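# Pull the lettered cube off its shelf strip and hold it

## Task

Remove from the shelf the lettered cube that sits on a strip, without noticeably sliding any other strip in or out before the cube is clear of the shelf (doing so fails). Afterwards keep the cube motionless in the air, well above the table and in front of the shelf. Do not knock or place anything off the table.

## Robot and tools

Robot: one arm with five joints and a two-finger gripper. The waist turns about a vertical axis on the base. Shoulder, elbow and wrist pitch bend the arm in a single plane containing that axis, and wrist roll spins the gripper. So the fingers can only point within the vertical plane through the base axis and the hand; they can never aim sideways out of it. Joint ranges (rad): waist -6.283 to 6.283, shoulder -2.059 to 2.094, elbow -3.927 to 0.192, wrist pitch -1.693 to 3.142, wrist roll -6.283 to 6.283. The elbow will not quite straighten.

Scene frame: origin on the table top under the arm base, +z up, +y to the left when facing along +x. The base may sit slightly tilted. Results print end_effector_position (metres) and end_effector_quat_wxyz, plus linear (m/s) and angular (rad/s) velocities in this frame. The printed position gets less accurate at long reach. end_effector_position is the spot between closed finger pads, about 2 cm short of the fingertips; closing pushes the tips roughly 10 mm further along gripper +z. Gripper axes: fingers point along +z, open and close along y.

execute_actions takes "actions": a list holding one action, one wait, or nothing. An empty list only reports the state. An action is {"rows": [...], "steps": n} with n up to 15 (default 15), each step 1/30 s. Each row is 7 numbers in [-1, 1]: dx, dy, dz, rx, ry, rz, opening. One row is used per step; if rows run out, the last one repeats. dx..rz are an offset in the gripper's own axes, measured from the gripper pose in the latest result showing it (or, before any such result in the scene, and for later calls in the same reply, from the pose at the start of the action). Every row counts from that same base pose, not from the row before. Scale: 1.0 equals 0.6 m of translation or 180 degrees; rx, ry, rz form one rotation vector. Opening is absolute, not an offset: +1 fully open (0.084 m), -1 closed. A wait is {"steps": n}, n up to 300, counted from the previous result, so your thinking time is included. "pictures" (boolean) switches camera images on or off; by default they are included. A refused call moves nothing. All-zero offsets are not a pause: they pull the hand back to the base pose.

Each step the commanded pose is clipped to within 70 mm and 16 degrees of the measured pose, so a distant target usually needs several actions; after an action the arm only continues to the last clipped pose. Read the new pose and command the remainder. Joints track via damped inverse kinematics, each limited to 3.14 rad/s, ramping up in 0.16 s, arriving together.

move: "target" is one 7-number row with the same layout, frame, scale and base pose as above (an offset, plus absolute opening); "speed" is the path's top speed in m/s, 0.002 to 0.5, default 0.25, with rotation capped at twice that value in rad/s. It drives a straight-line path lasting 0.5 to 10 s (longer paths stop early), turning the short way. It ignores obstacles, the hand may lag, wander or overshoot the speed (especially near full reach), and a tilted gripper held at fixed orientation along a straight line often ends held or off_target. The opening is sent at the start. The result adds a "move:" line: done, off_target, moving, held, fault, etc., any limits (paced = pose clipped; held = a check blocked some steps, after which the arm may lurch fast), and the distance to target.

wait: "seconds" 0 to 10; nothing new is sent. zoom_image: "camera" one of cam_head_left, cam_head_right, cam_high, cam_low, cam_wrist; "region" [x0, y0, x1, y1] in pixels from the top-left, at most 504 x 504. All cameras are 896x504. show_instructions shows the scene's reference pages. finished_scene takes "scene", the current scene number, ends it irreversibly and reports success; the goal must still hold then.

Result lines: "pose unreachable" means the clearance check (which treats the base mount as arm) altered or blocked the command; HELD marks steps where your row was not fully sent; "Hand target" is the pose the controller currently chases; grip_measured is the actual finger opening on the command scale. To hold something, keep commanding an opening well below grip_measured (further below squeezes harder, up to about 24 N per pad for objects up to about 6 cm). Closing fast can squeeze too hard.

Avoid: hitting things fast or aiming far beyond contact (pushes harder), disturbing other strips before the cube is out, dropping or knocking objects off the table. A joint torque reaching its load limit (waist 43.5, shoulder 43.5, elbow 26.1, wrist pitch 17.4, wrist roll 17.4 N m, held weight included) stops the arm, backs off and freezes it 10 s. Holding loads heats motors: MOTOR HOT appears from 65 °C, and at 80 °C an OVER-TEMPERATURE FAULT brakes the arm until cool. Loose objects may occasionally get nudged by the scene. The simulation keeps running while you think between calls.

Each tool is called after ">>>" as name(argument=value, ...) on one line, values as JSON.

Reference images:

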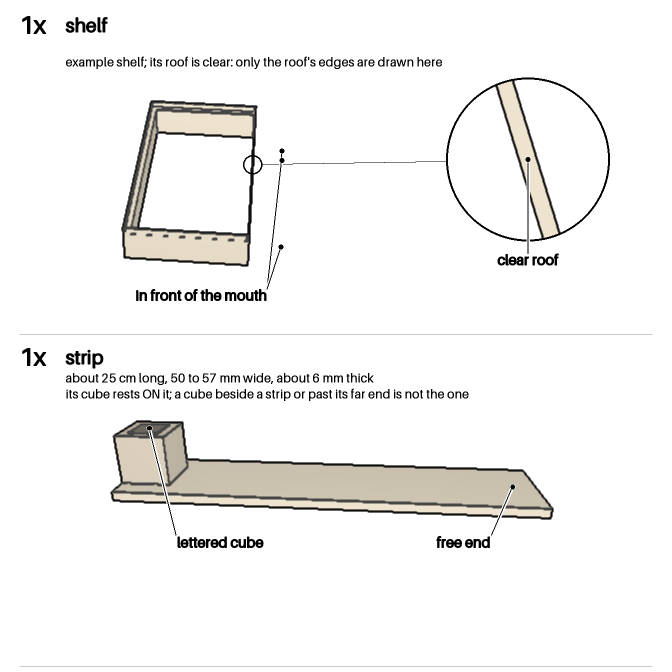

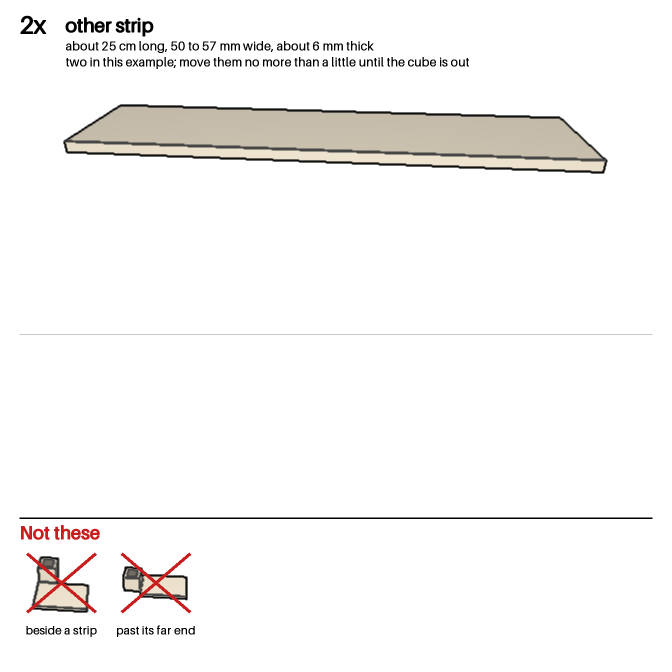

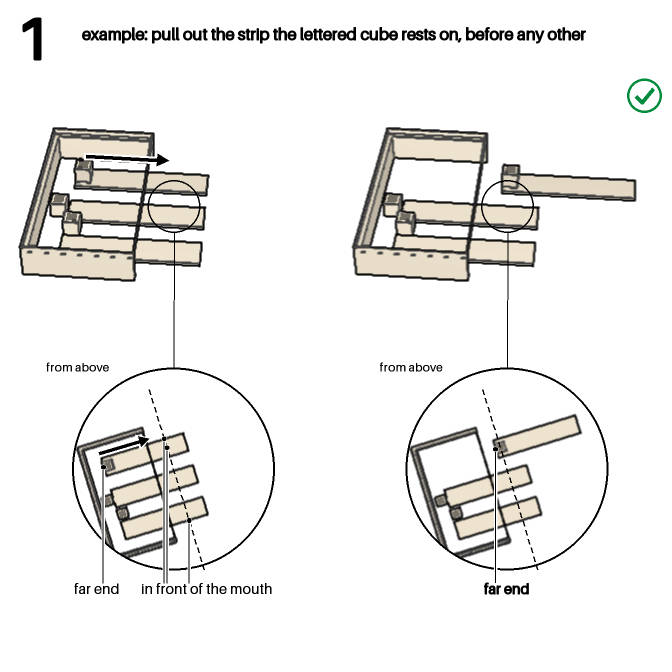

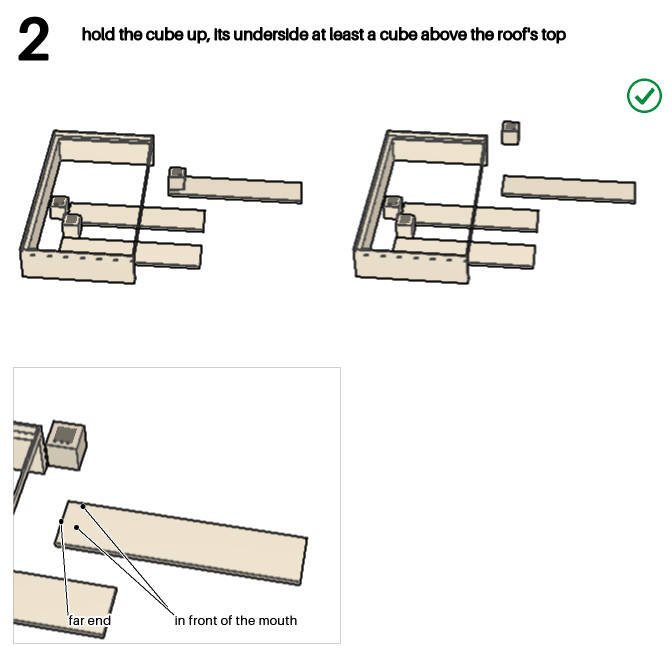

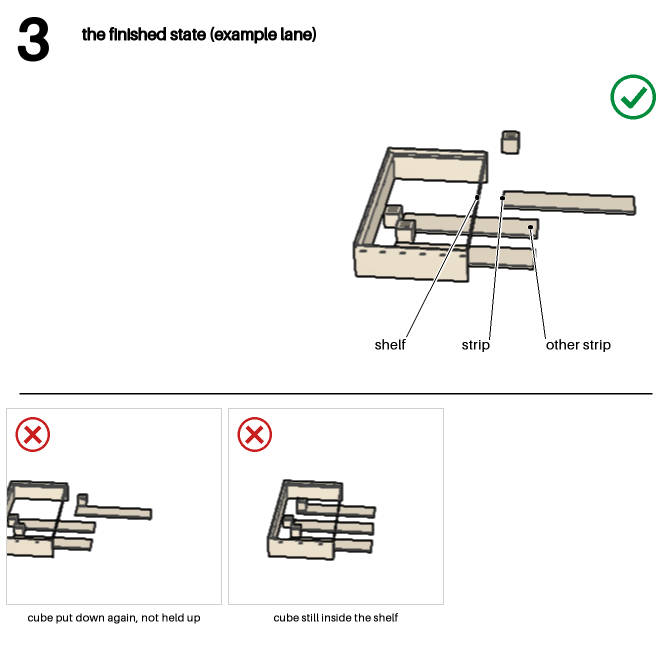

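## Session

>>> execute_actions(actions=[])

>>> zoom_image(camera="cam_high", region=[200,0,704,504])

Scene clock: 0.00 s of 4200.00 s.
end_effector_position=(+0.7964, +0.2209, +0.1892) grip_measured=+1.00 end_effector_quat_wxyz=(+0.144, +0.740, +0.483, +0.445) end_effector_velocity=(+0.000, -0.000, +0.000) end_effector_angular_velocity=(-0.001, -0.000, +0.000)
Joint positions: [ 0.22   0.946 -1.825 -0.098 -0.883  0.084]
Joint velocities: [-0.    -0.     0.     0.    -0.001  0.   ]
Hand target: +0.796, +0.221, +0.189; +0.144, +0.740, +0.483, +0.445

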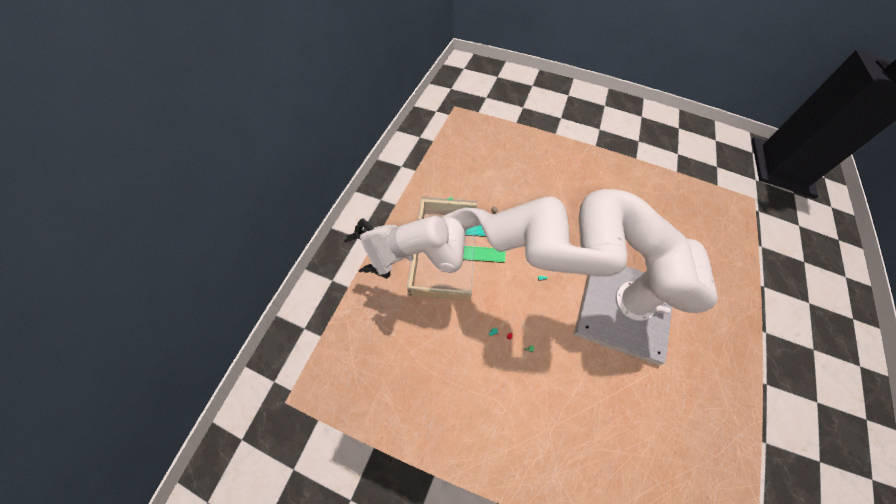

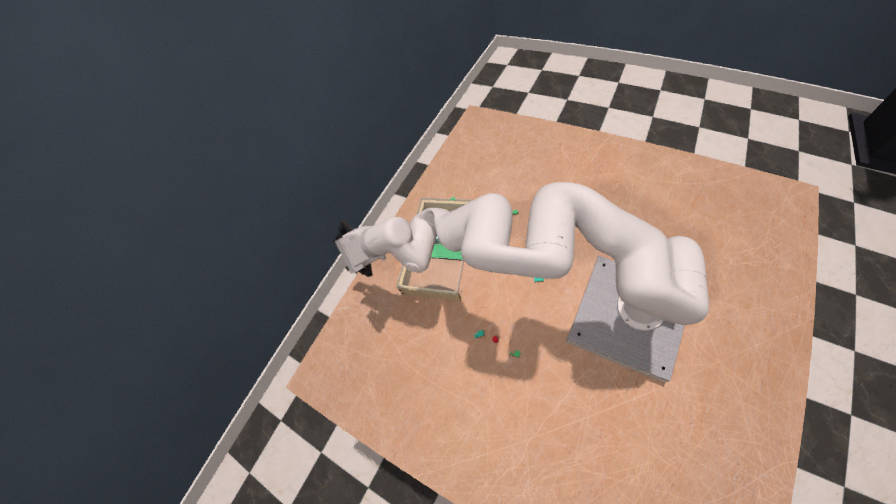

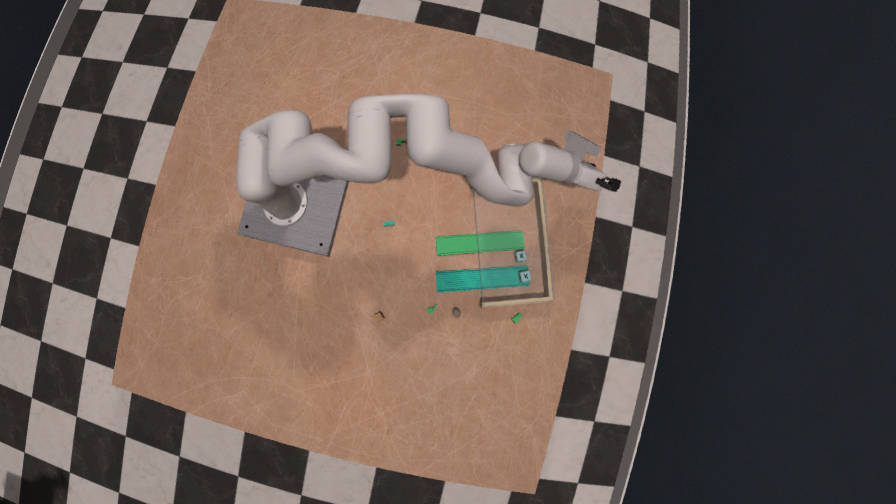

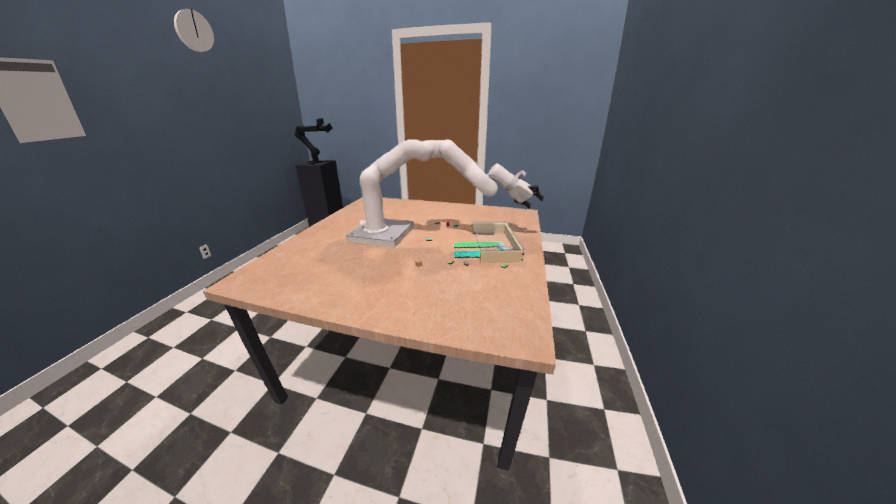

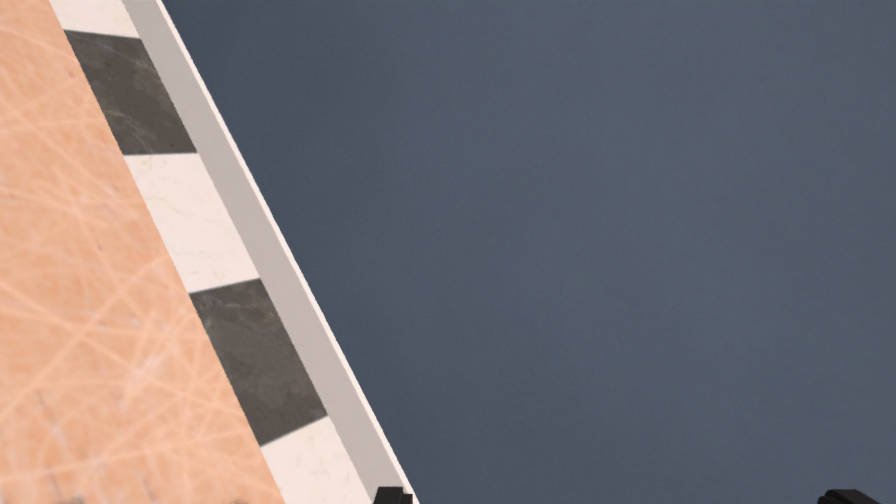

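Region (200, 0, 704, 504) of cam_high's 896x504 image, scaled by 1.000.

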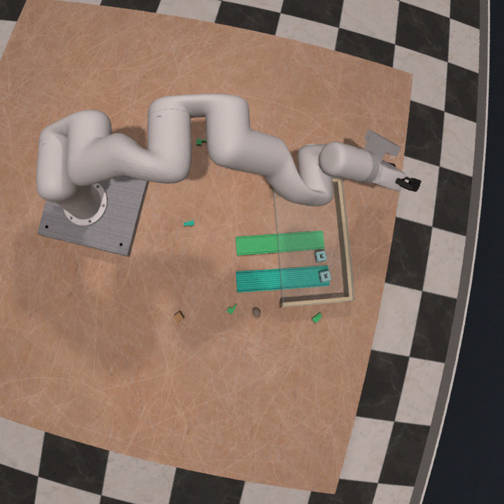

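>>> move(target=[-0.448,-0.028,-0.625,0.142,-0.286,0.251,1])

Scene clock: 9.13 s of 4200.00 s.
end_effector_position=(+0.4510, -0.0790, +0.2499) grip_measured=+1.00 end_effector_quat_wxyz=(+0.004, +0.989, +0.147, -0.000) end_effector_velocity=(-0.002, -0.002, +0.001) end_effector_angular_velocity=(+0.001, +0.004, -0.003)
Joint positions: [-0.226 -0.039 -1.05   1.087 -0.472  0.084]
Joint velocities: [-0.004 -0.003 -0.     0.007 -0.002 -0.   ]
Hand target: +0.451, -0.079, +0.250; +0.004, +0.989, +0.147, -0.000
Off the commanded pose: 0.001 m, 0 deg.
After step 90, 2.93 s passed at rest.
move: done

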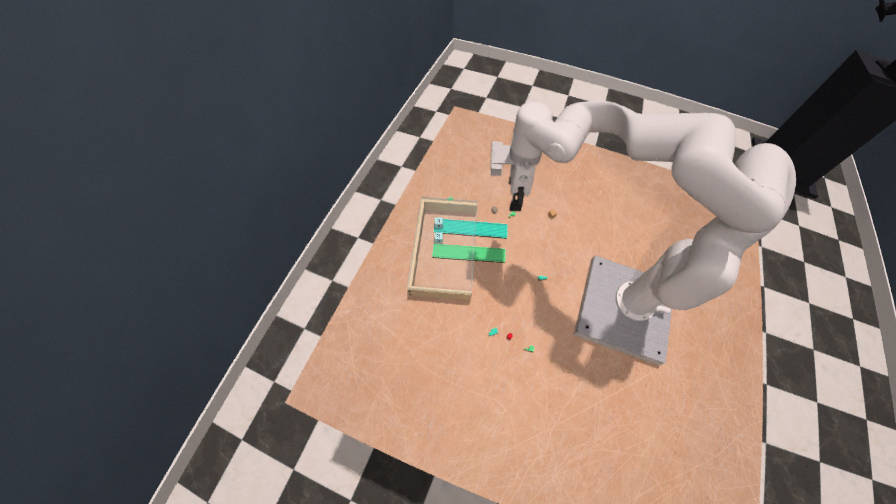

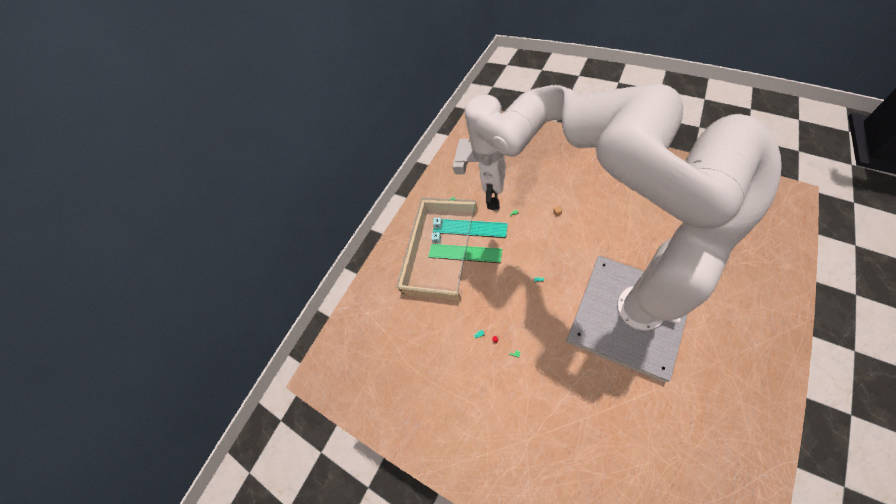

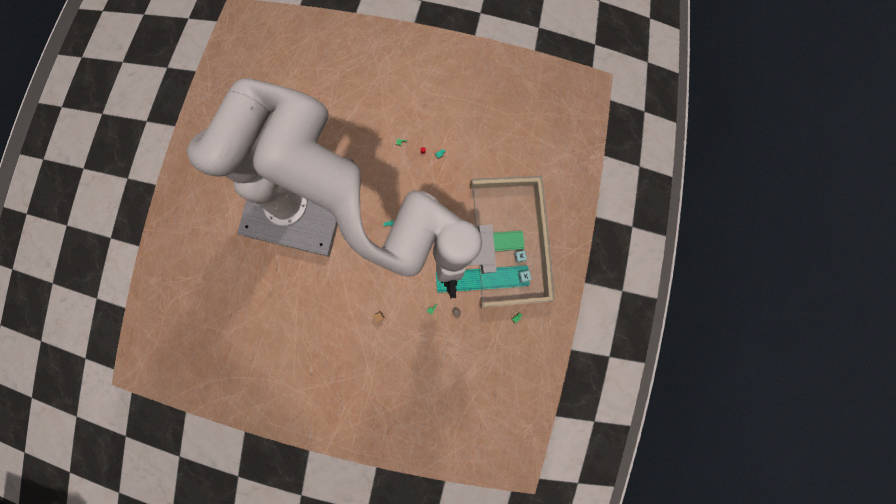

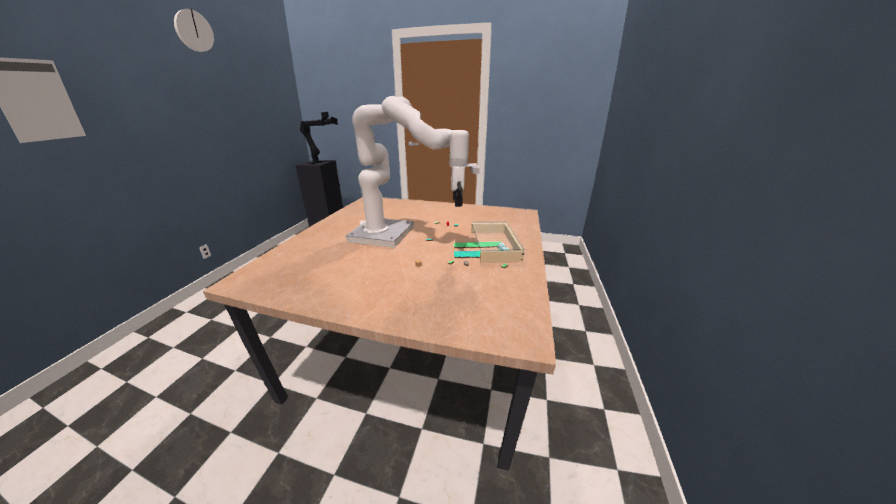

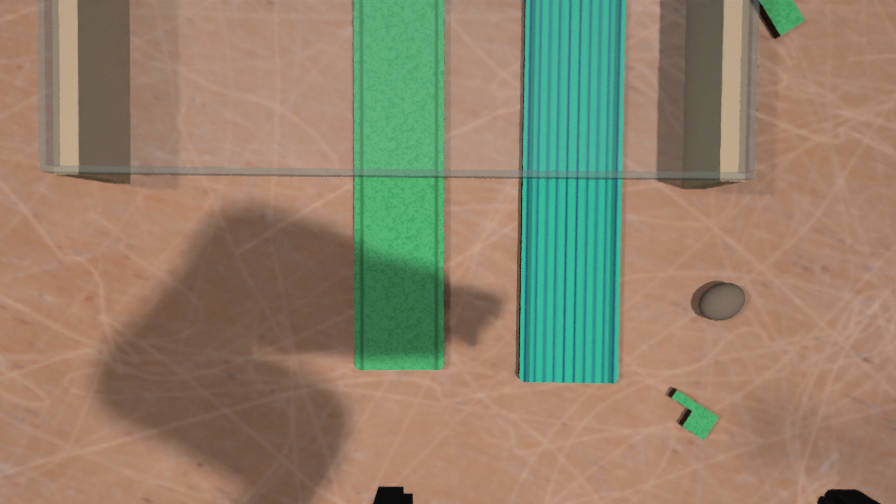

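>>> move(target=[0.025,0.057,0.33,0,0,0.006,1])

Scene clock: 17.47 s of 4200.00 s.
end_effector_position=(+0.4756, -0.1087, +0.0524) grip_measured=+1.00 end_effector_quat_wxyz=(+0.004, +0.990, +0.138, +0.000) end_effector_velocity=(+0.001, +0.000, -0.003) end_effector_angular_velocity=(+0.001, +0.002, +0.000)
Joint positions: [-0.275  0.394 -0.975  0.579 -0.501  0.084]
Joint velocities: [ 0.001  0.009 -0.004 -0.002  0.001  0.   ]
Hand target: +0.476, -0.109, +0.052; +0.004, +0.990, +0.138, -0.000
Off the commanded pose: 0.000 m, 0 deg.
After step 90, 3.77 s passed at rest.
move: done

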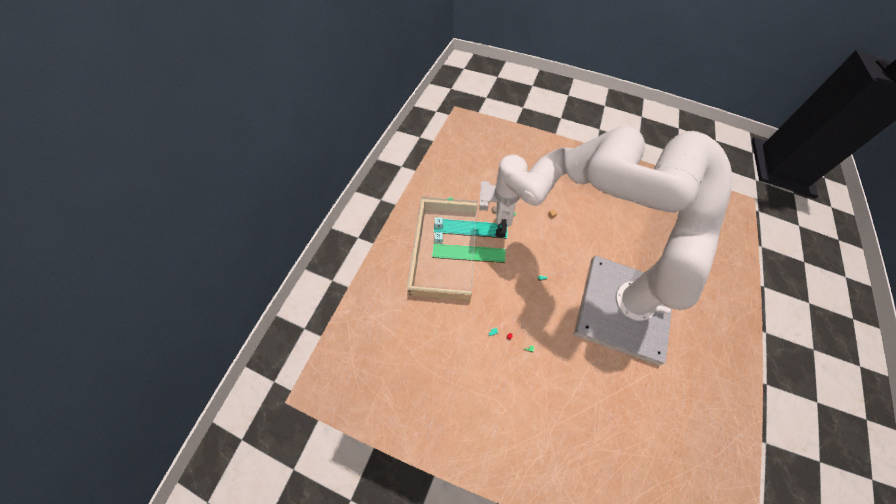

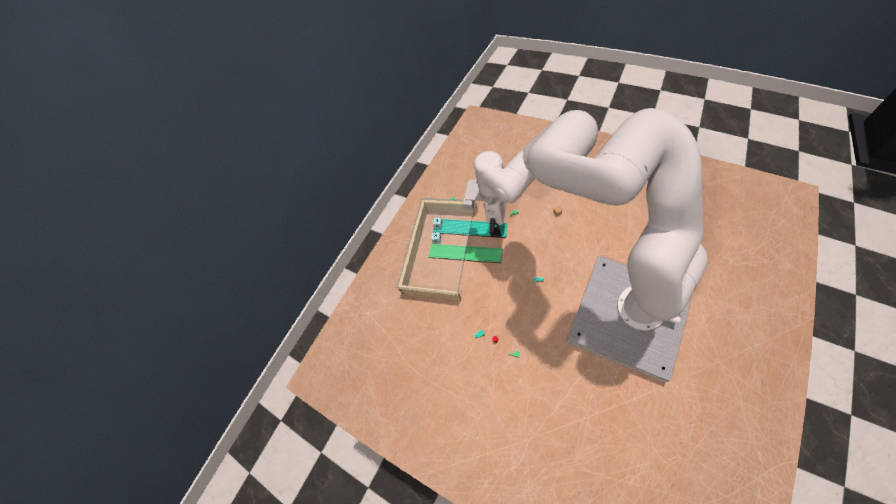

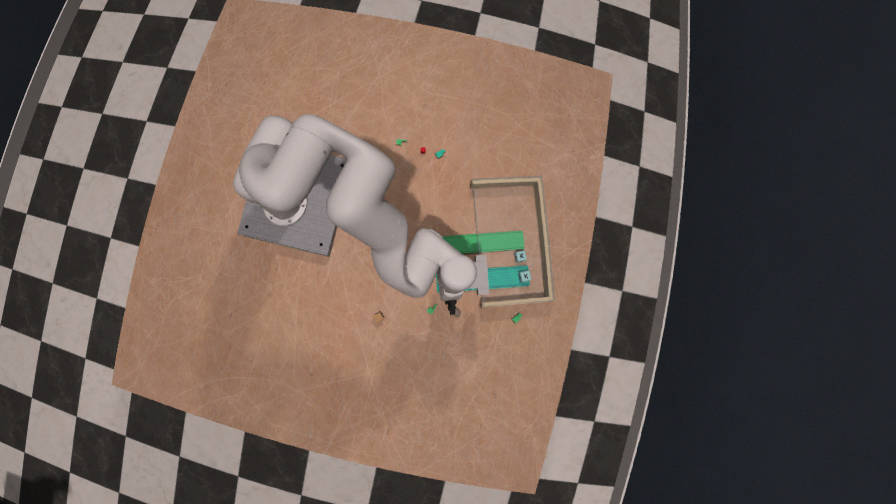

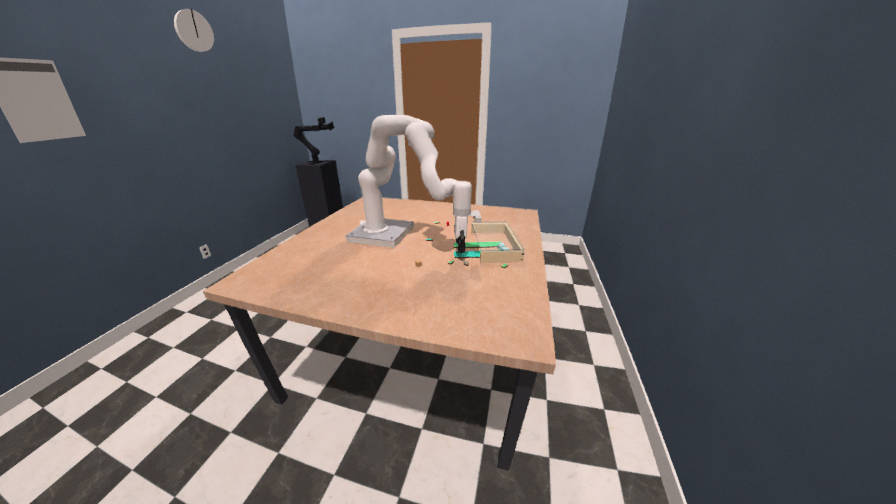

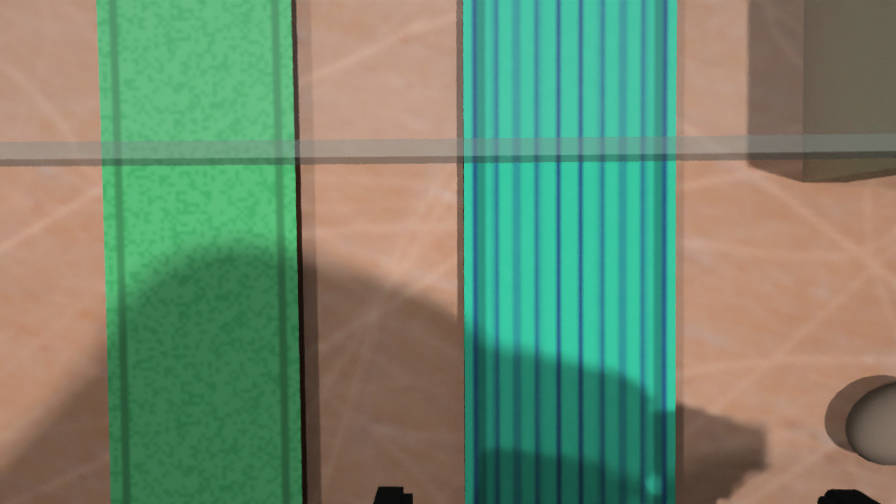

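>>> move(target=[0,-0.004,0.058,0,0,0,0.75], speed=0.05)

>>> move(target=[0,0,0,0,0,0,0])

Scene clock: 21.33 s of 4200.00 s.
end_effector_position=(+0.4750, -0.1067, +0.0180) grip_measured=+0.75 end_effector_quat_wxyz=(+0.004, +0.990, +0.138, +0.000) end_effector_velocity=(+0.000, +0.001, -0.002) end_effector_angular_velocity=(-0.000, -0.000, +0.001)
Joint positions: [-0.27   0.48  -0.977  0.496 -0.497  0.075]
Joint velocities: [ 0.002  0.006 -0.001 -0.005  0.001  0.   ]
Hand target: +0.475, -0.107, +0.018; +0.004, +0.990, +0.138, +0.000
Off the commanded pose: 0.000 m, 0 deg.
move: done

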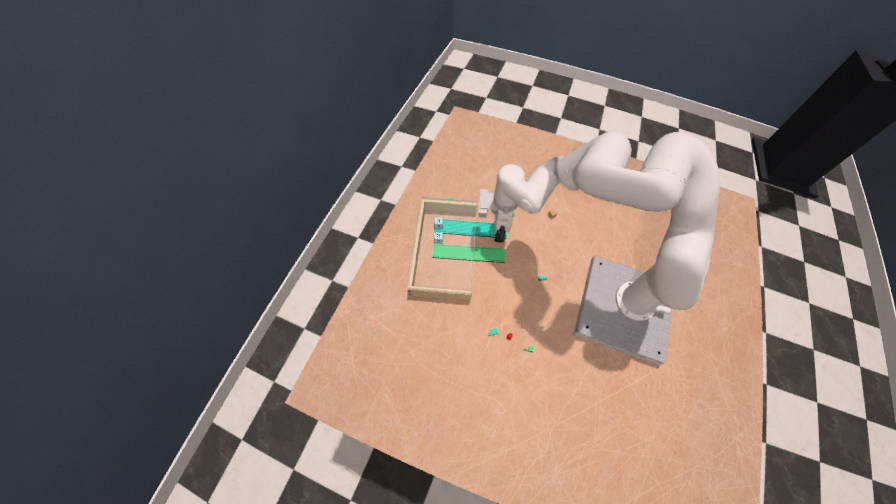

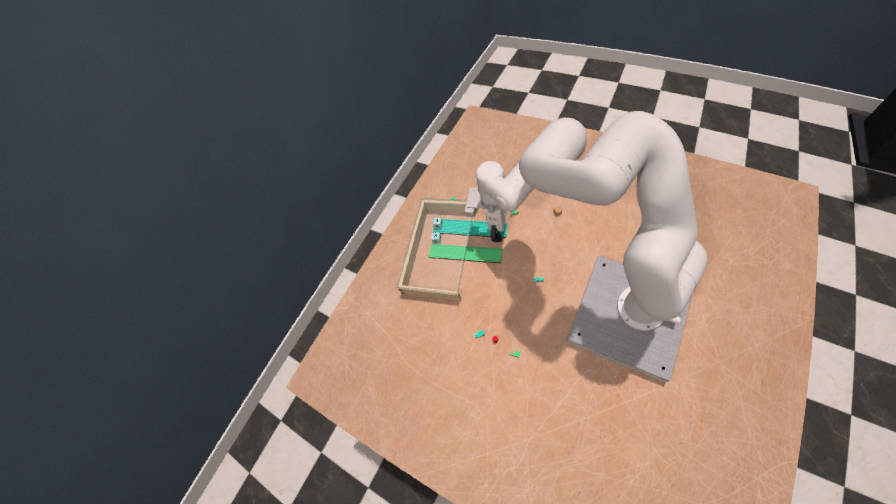

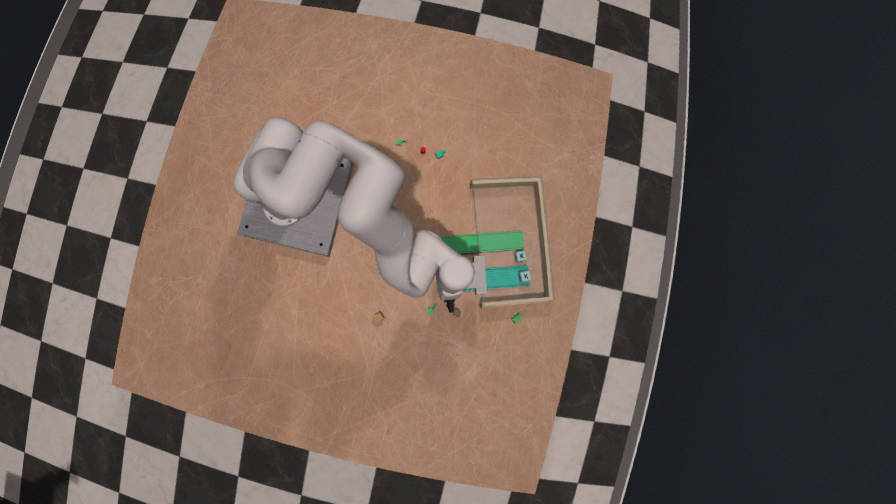

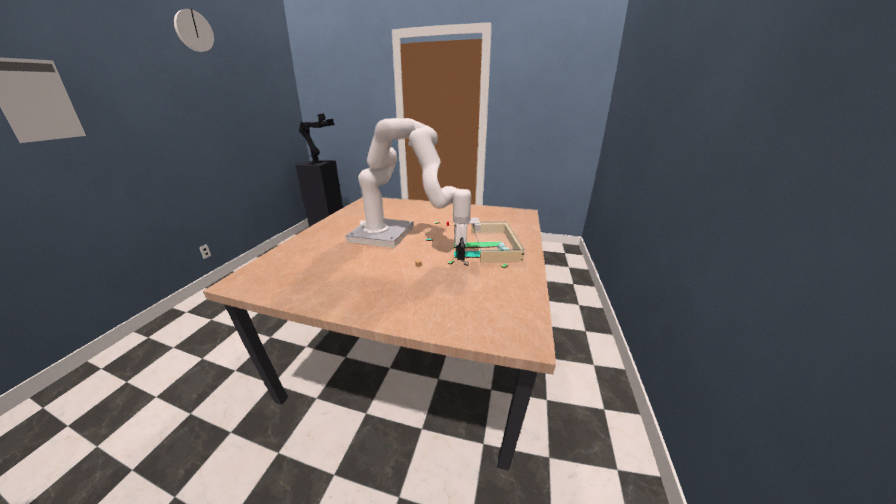

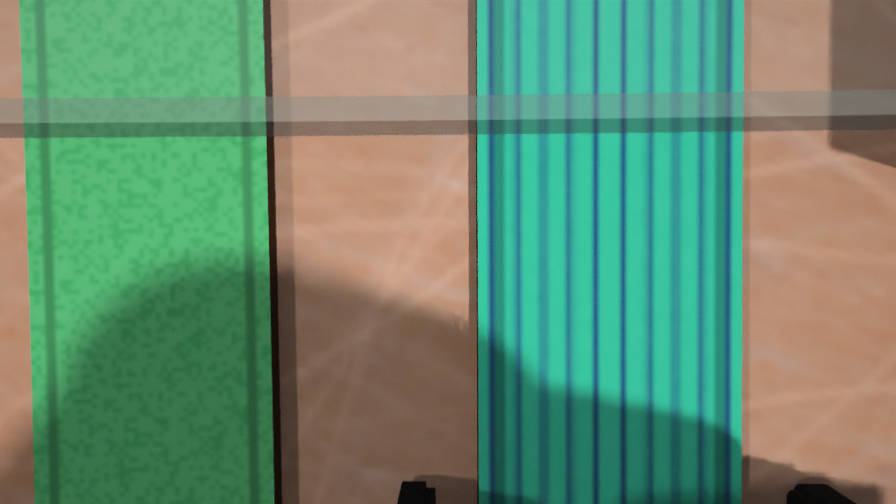

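Scene clock: 21.83 s of 4200.00 s.
end_effector_position=(+0.4771, -0.1070, +0.0199) grip_measured=+0.25 end_effector_quat_wxyz=(+0.005, +0.990, +0.138, +0.003) end_effector_velocity=(-0.001, -0.001, -0.001) end_effector_angular_velocity=(+0.001, +0.003, -0.001)
Joint positions: [-0.27   0.477 -0.98   0.495 -0.497  0.055]
Joint velocities: [-0.002  0.001  0.001  0.001 -0.     0.   ]
Hand target: +0.475, -0.107, +0.018; +0.004, +0.990, +0.138, +0.000
Off the commanded pose: 0.003 m, 0 deg.
move: done

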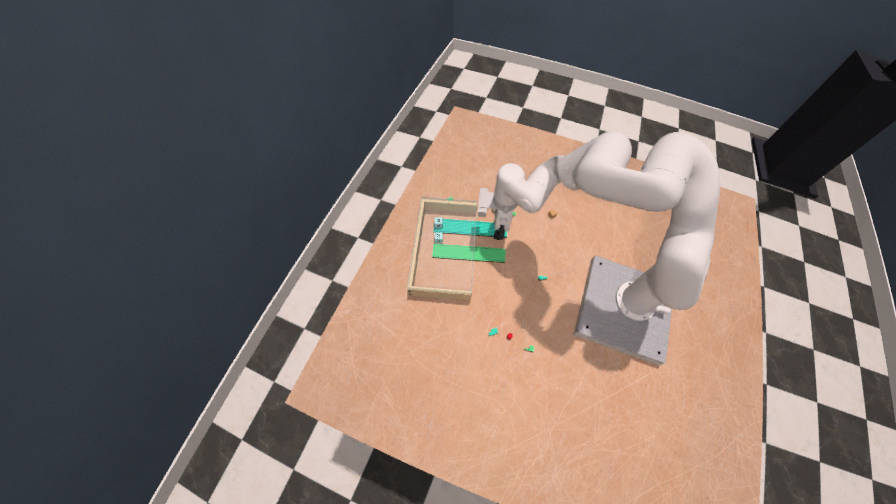

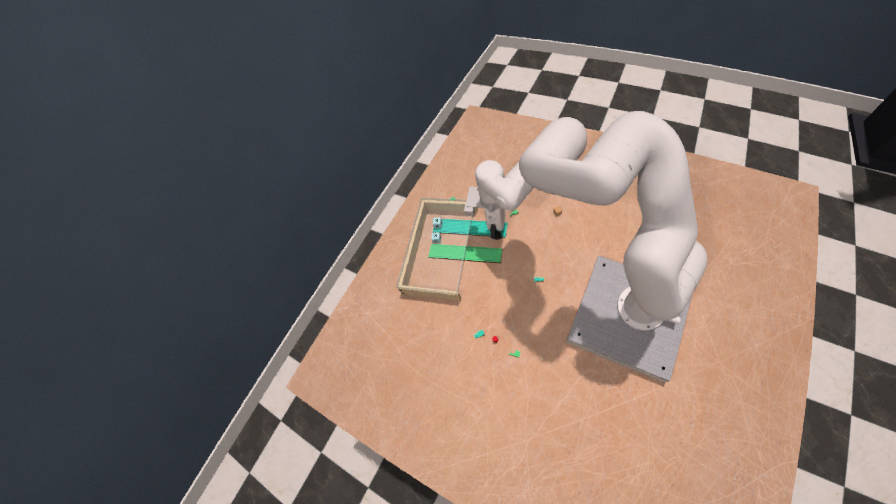

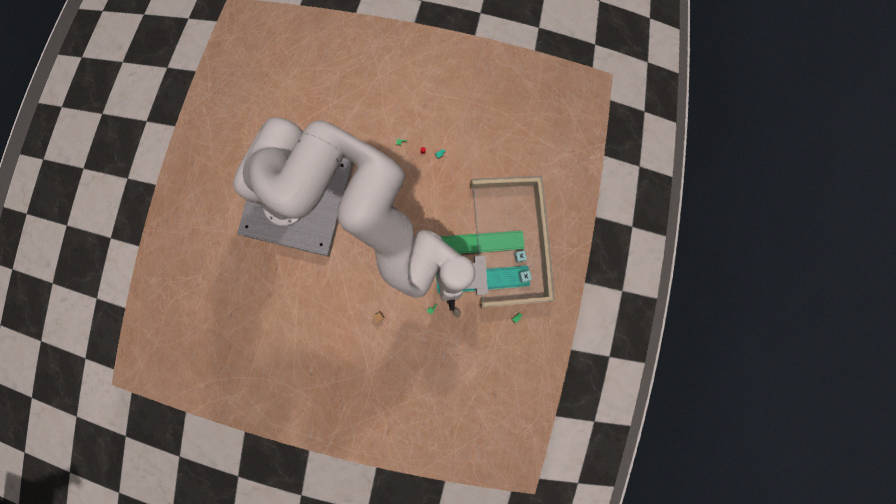

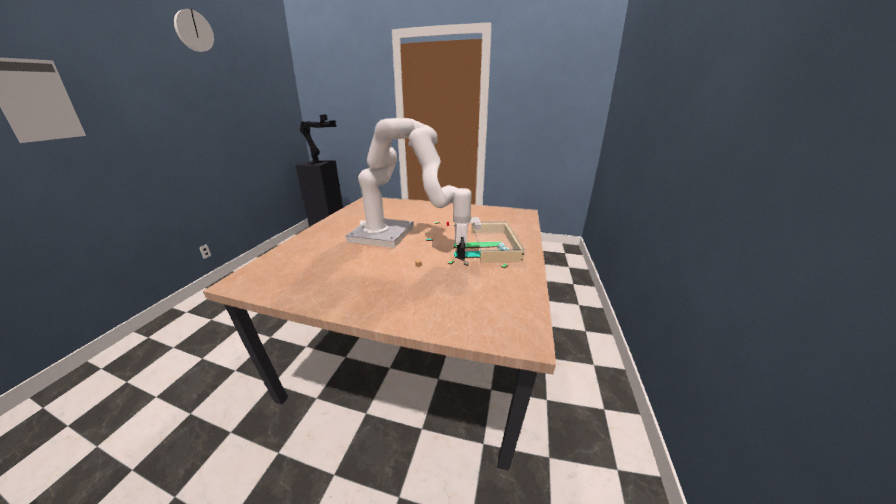

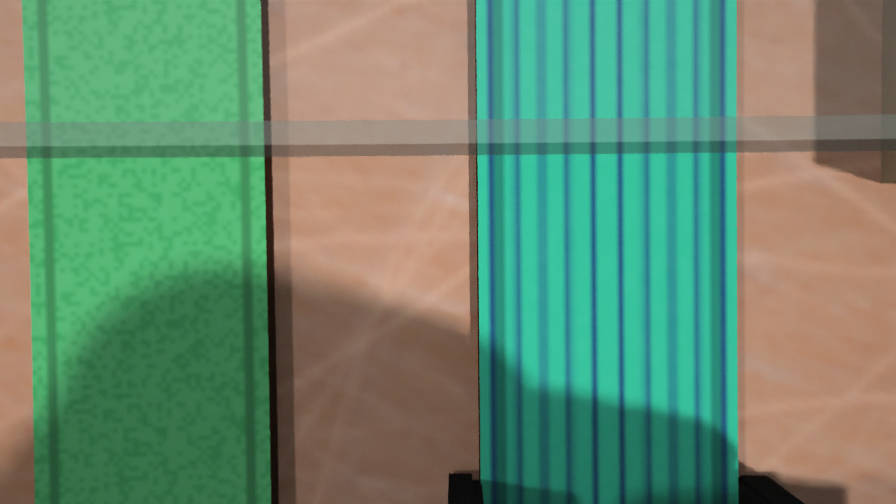

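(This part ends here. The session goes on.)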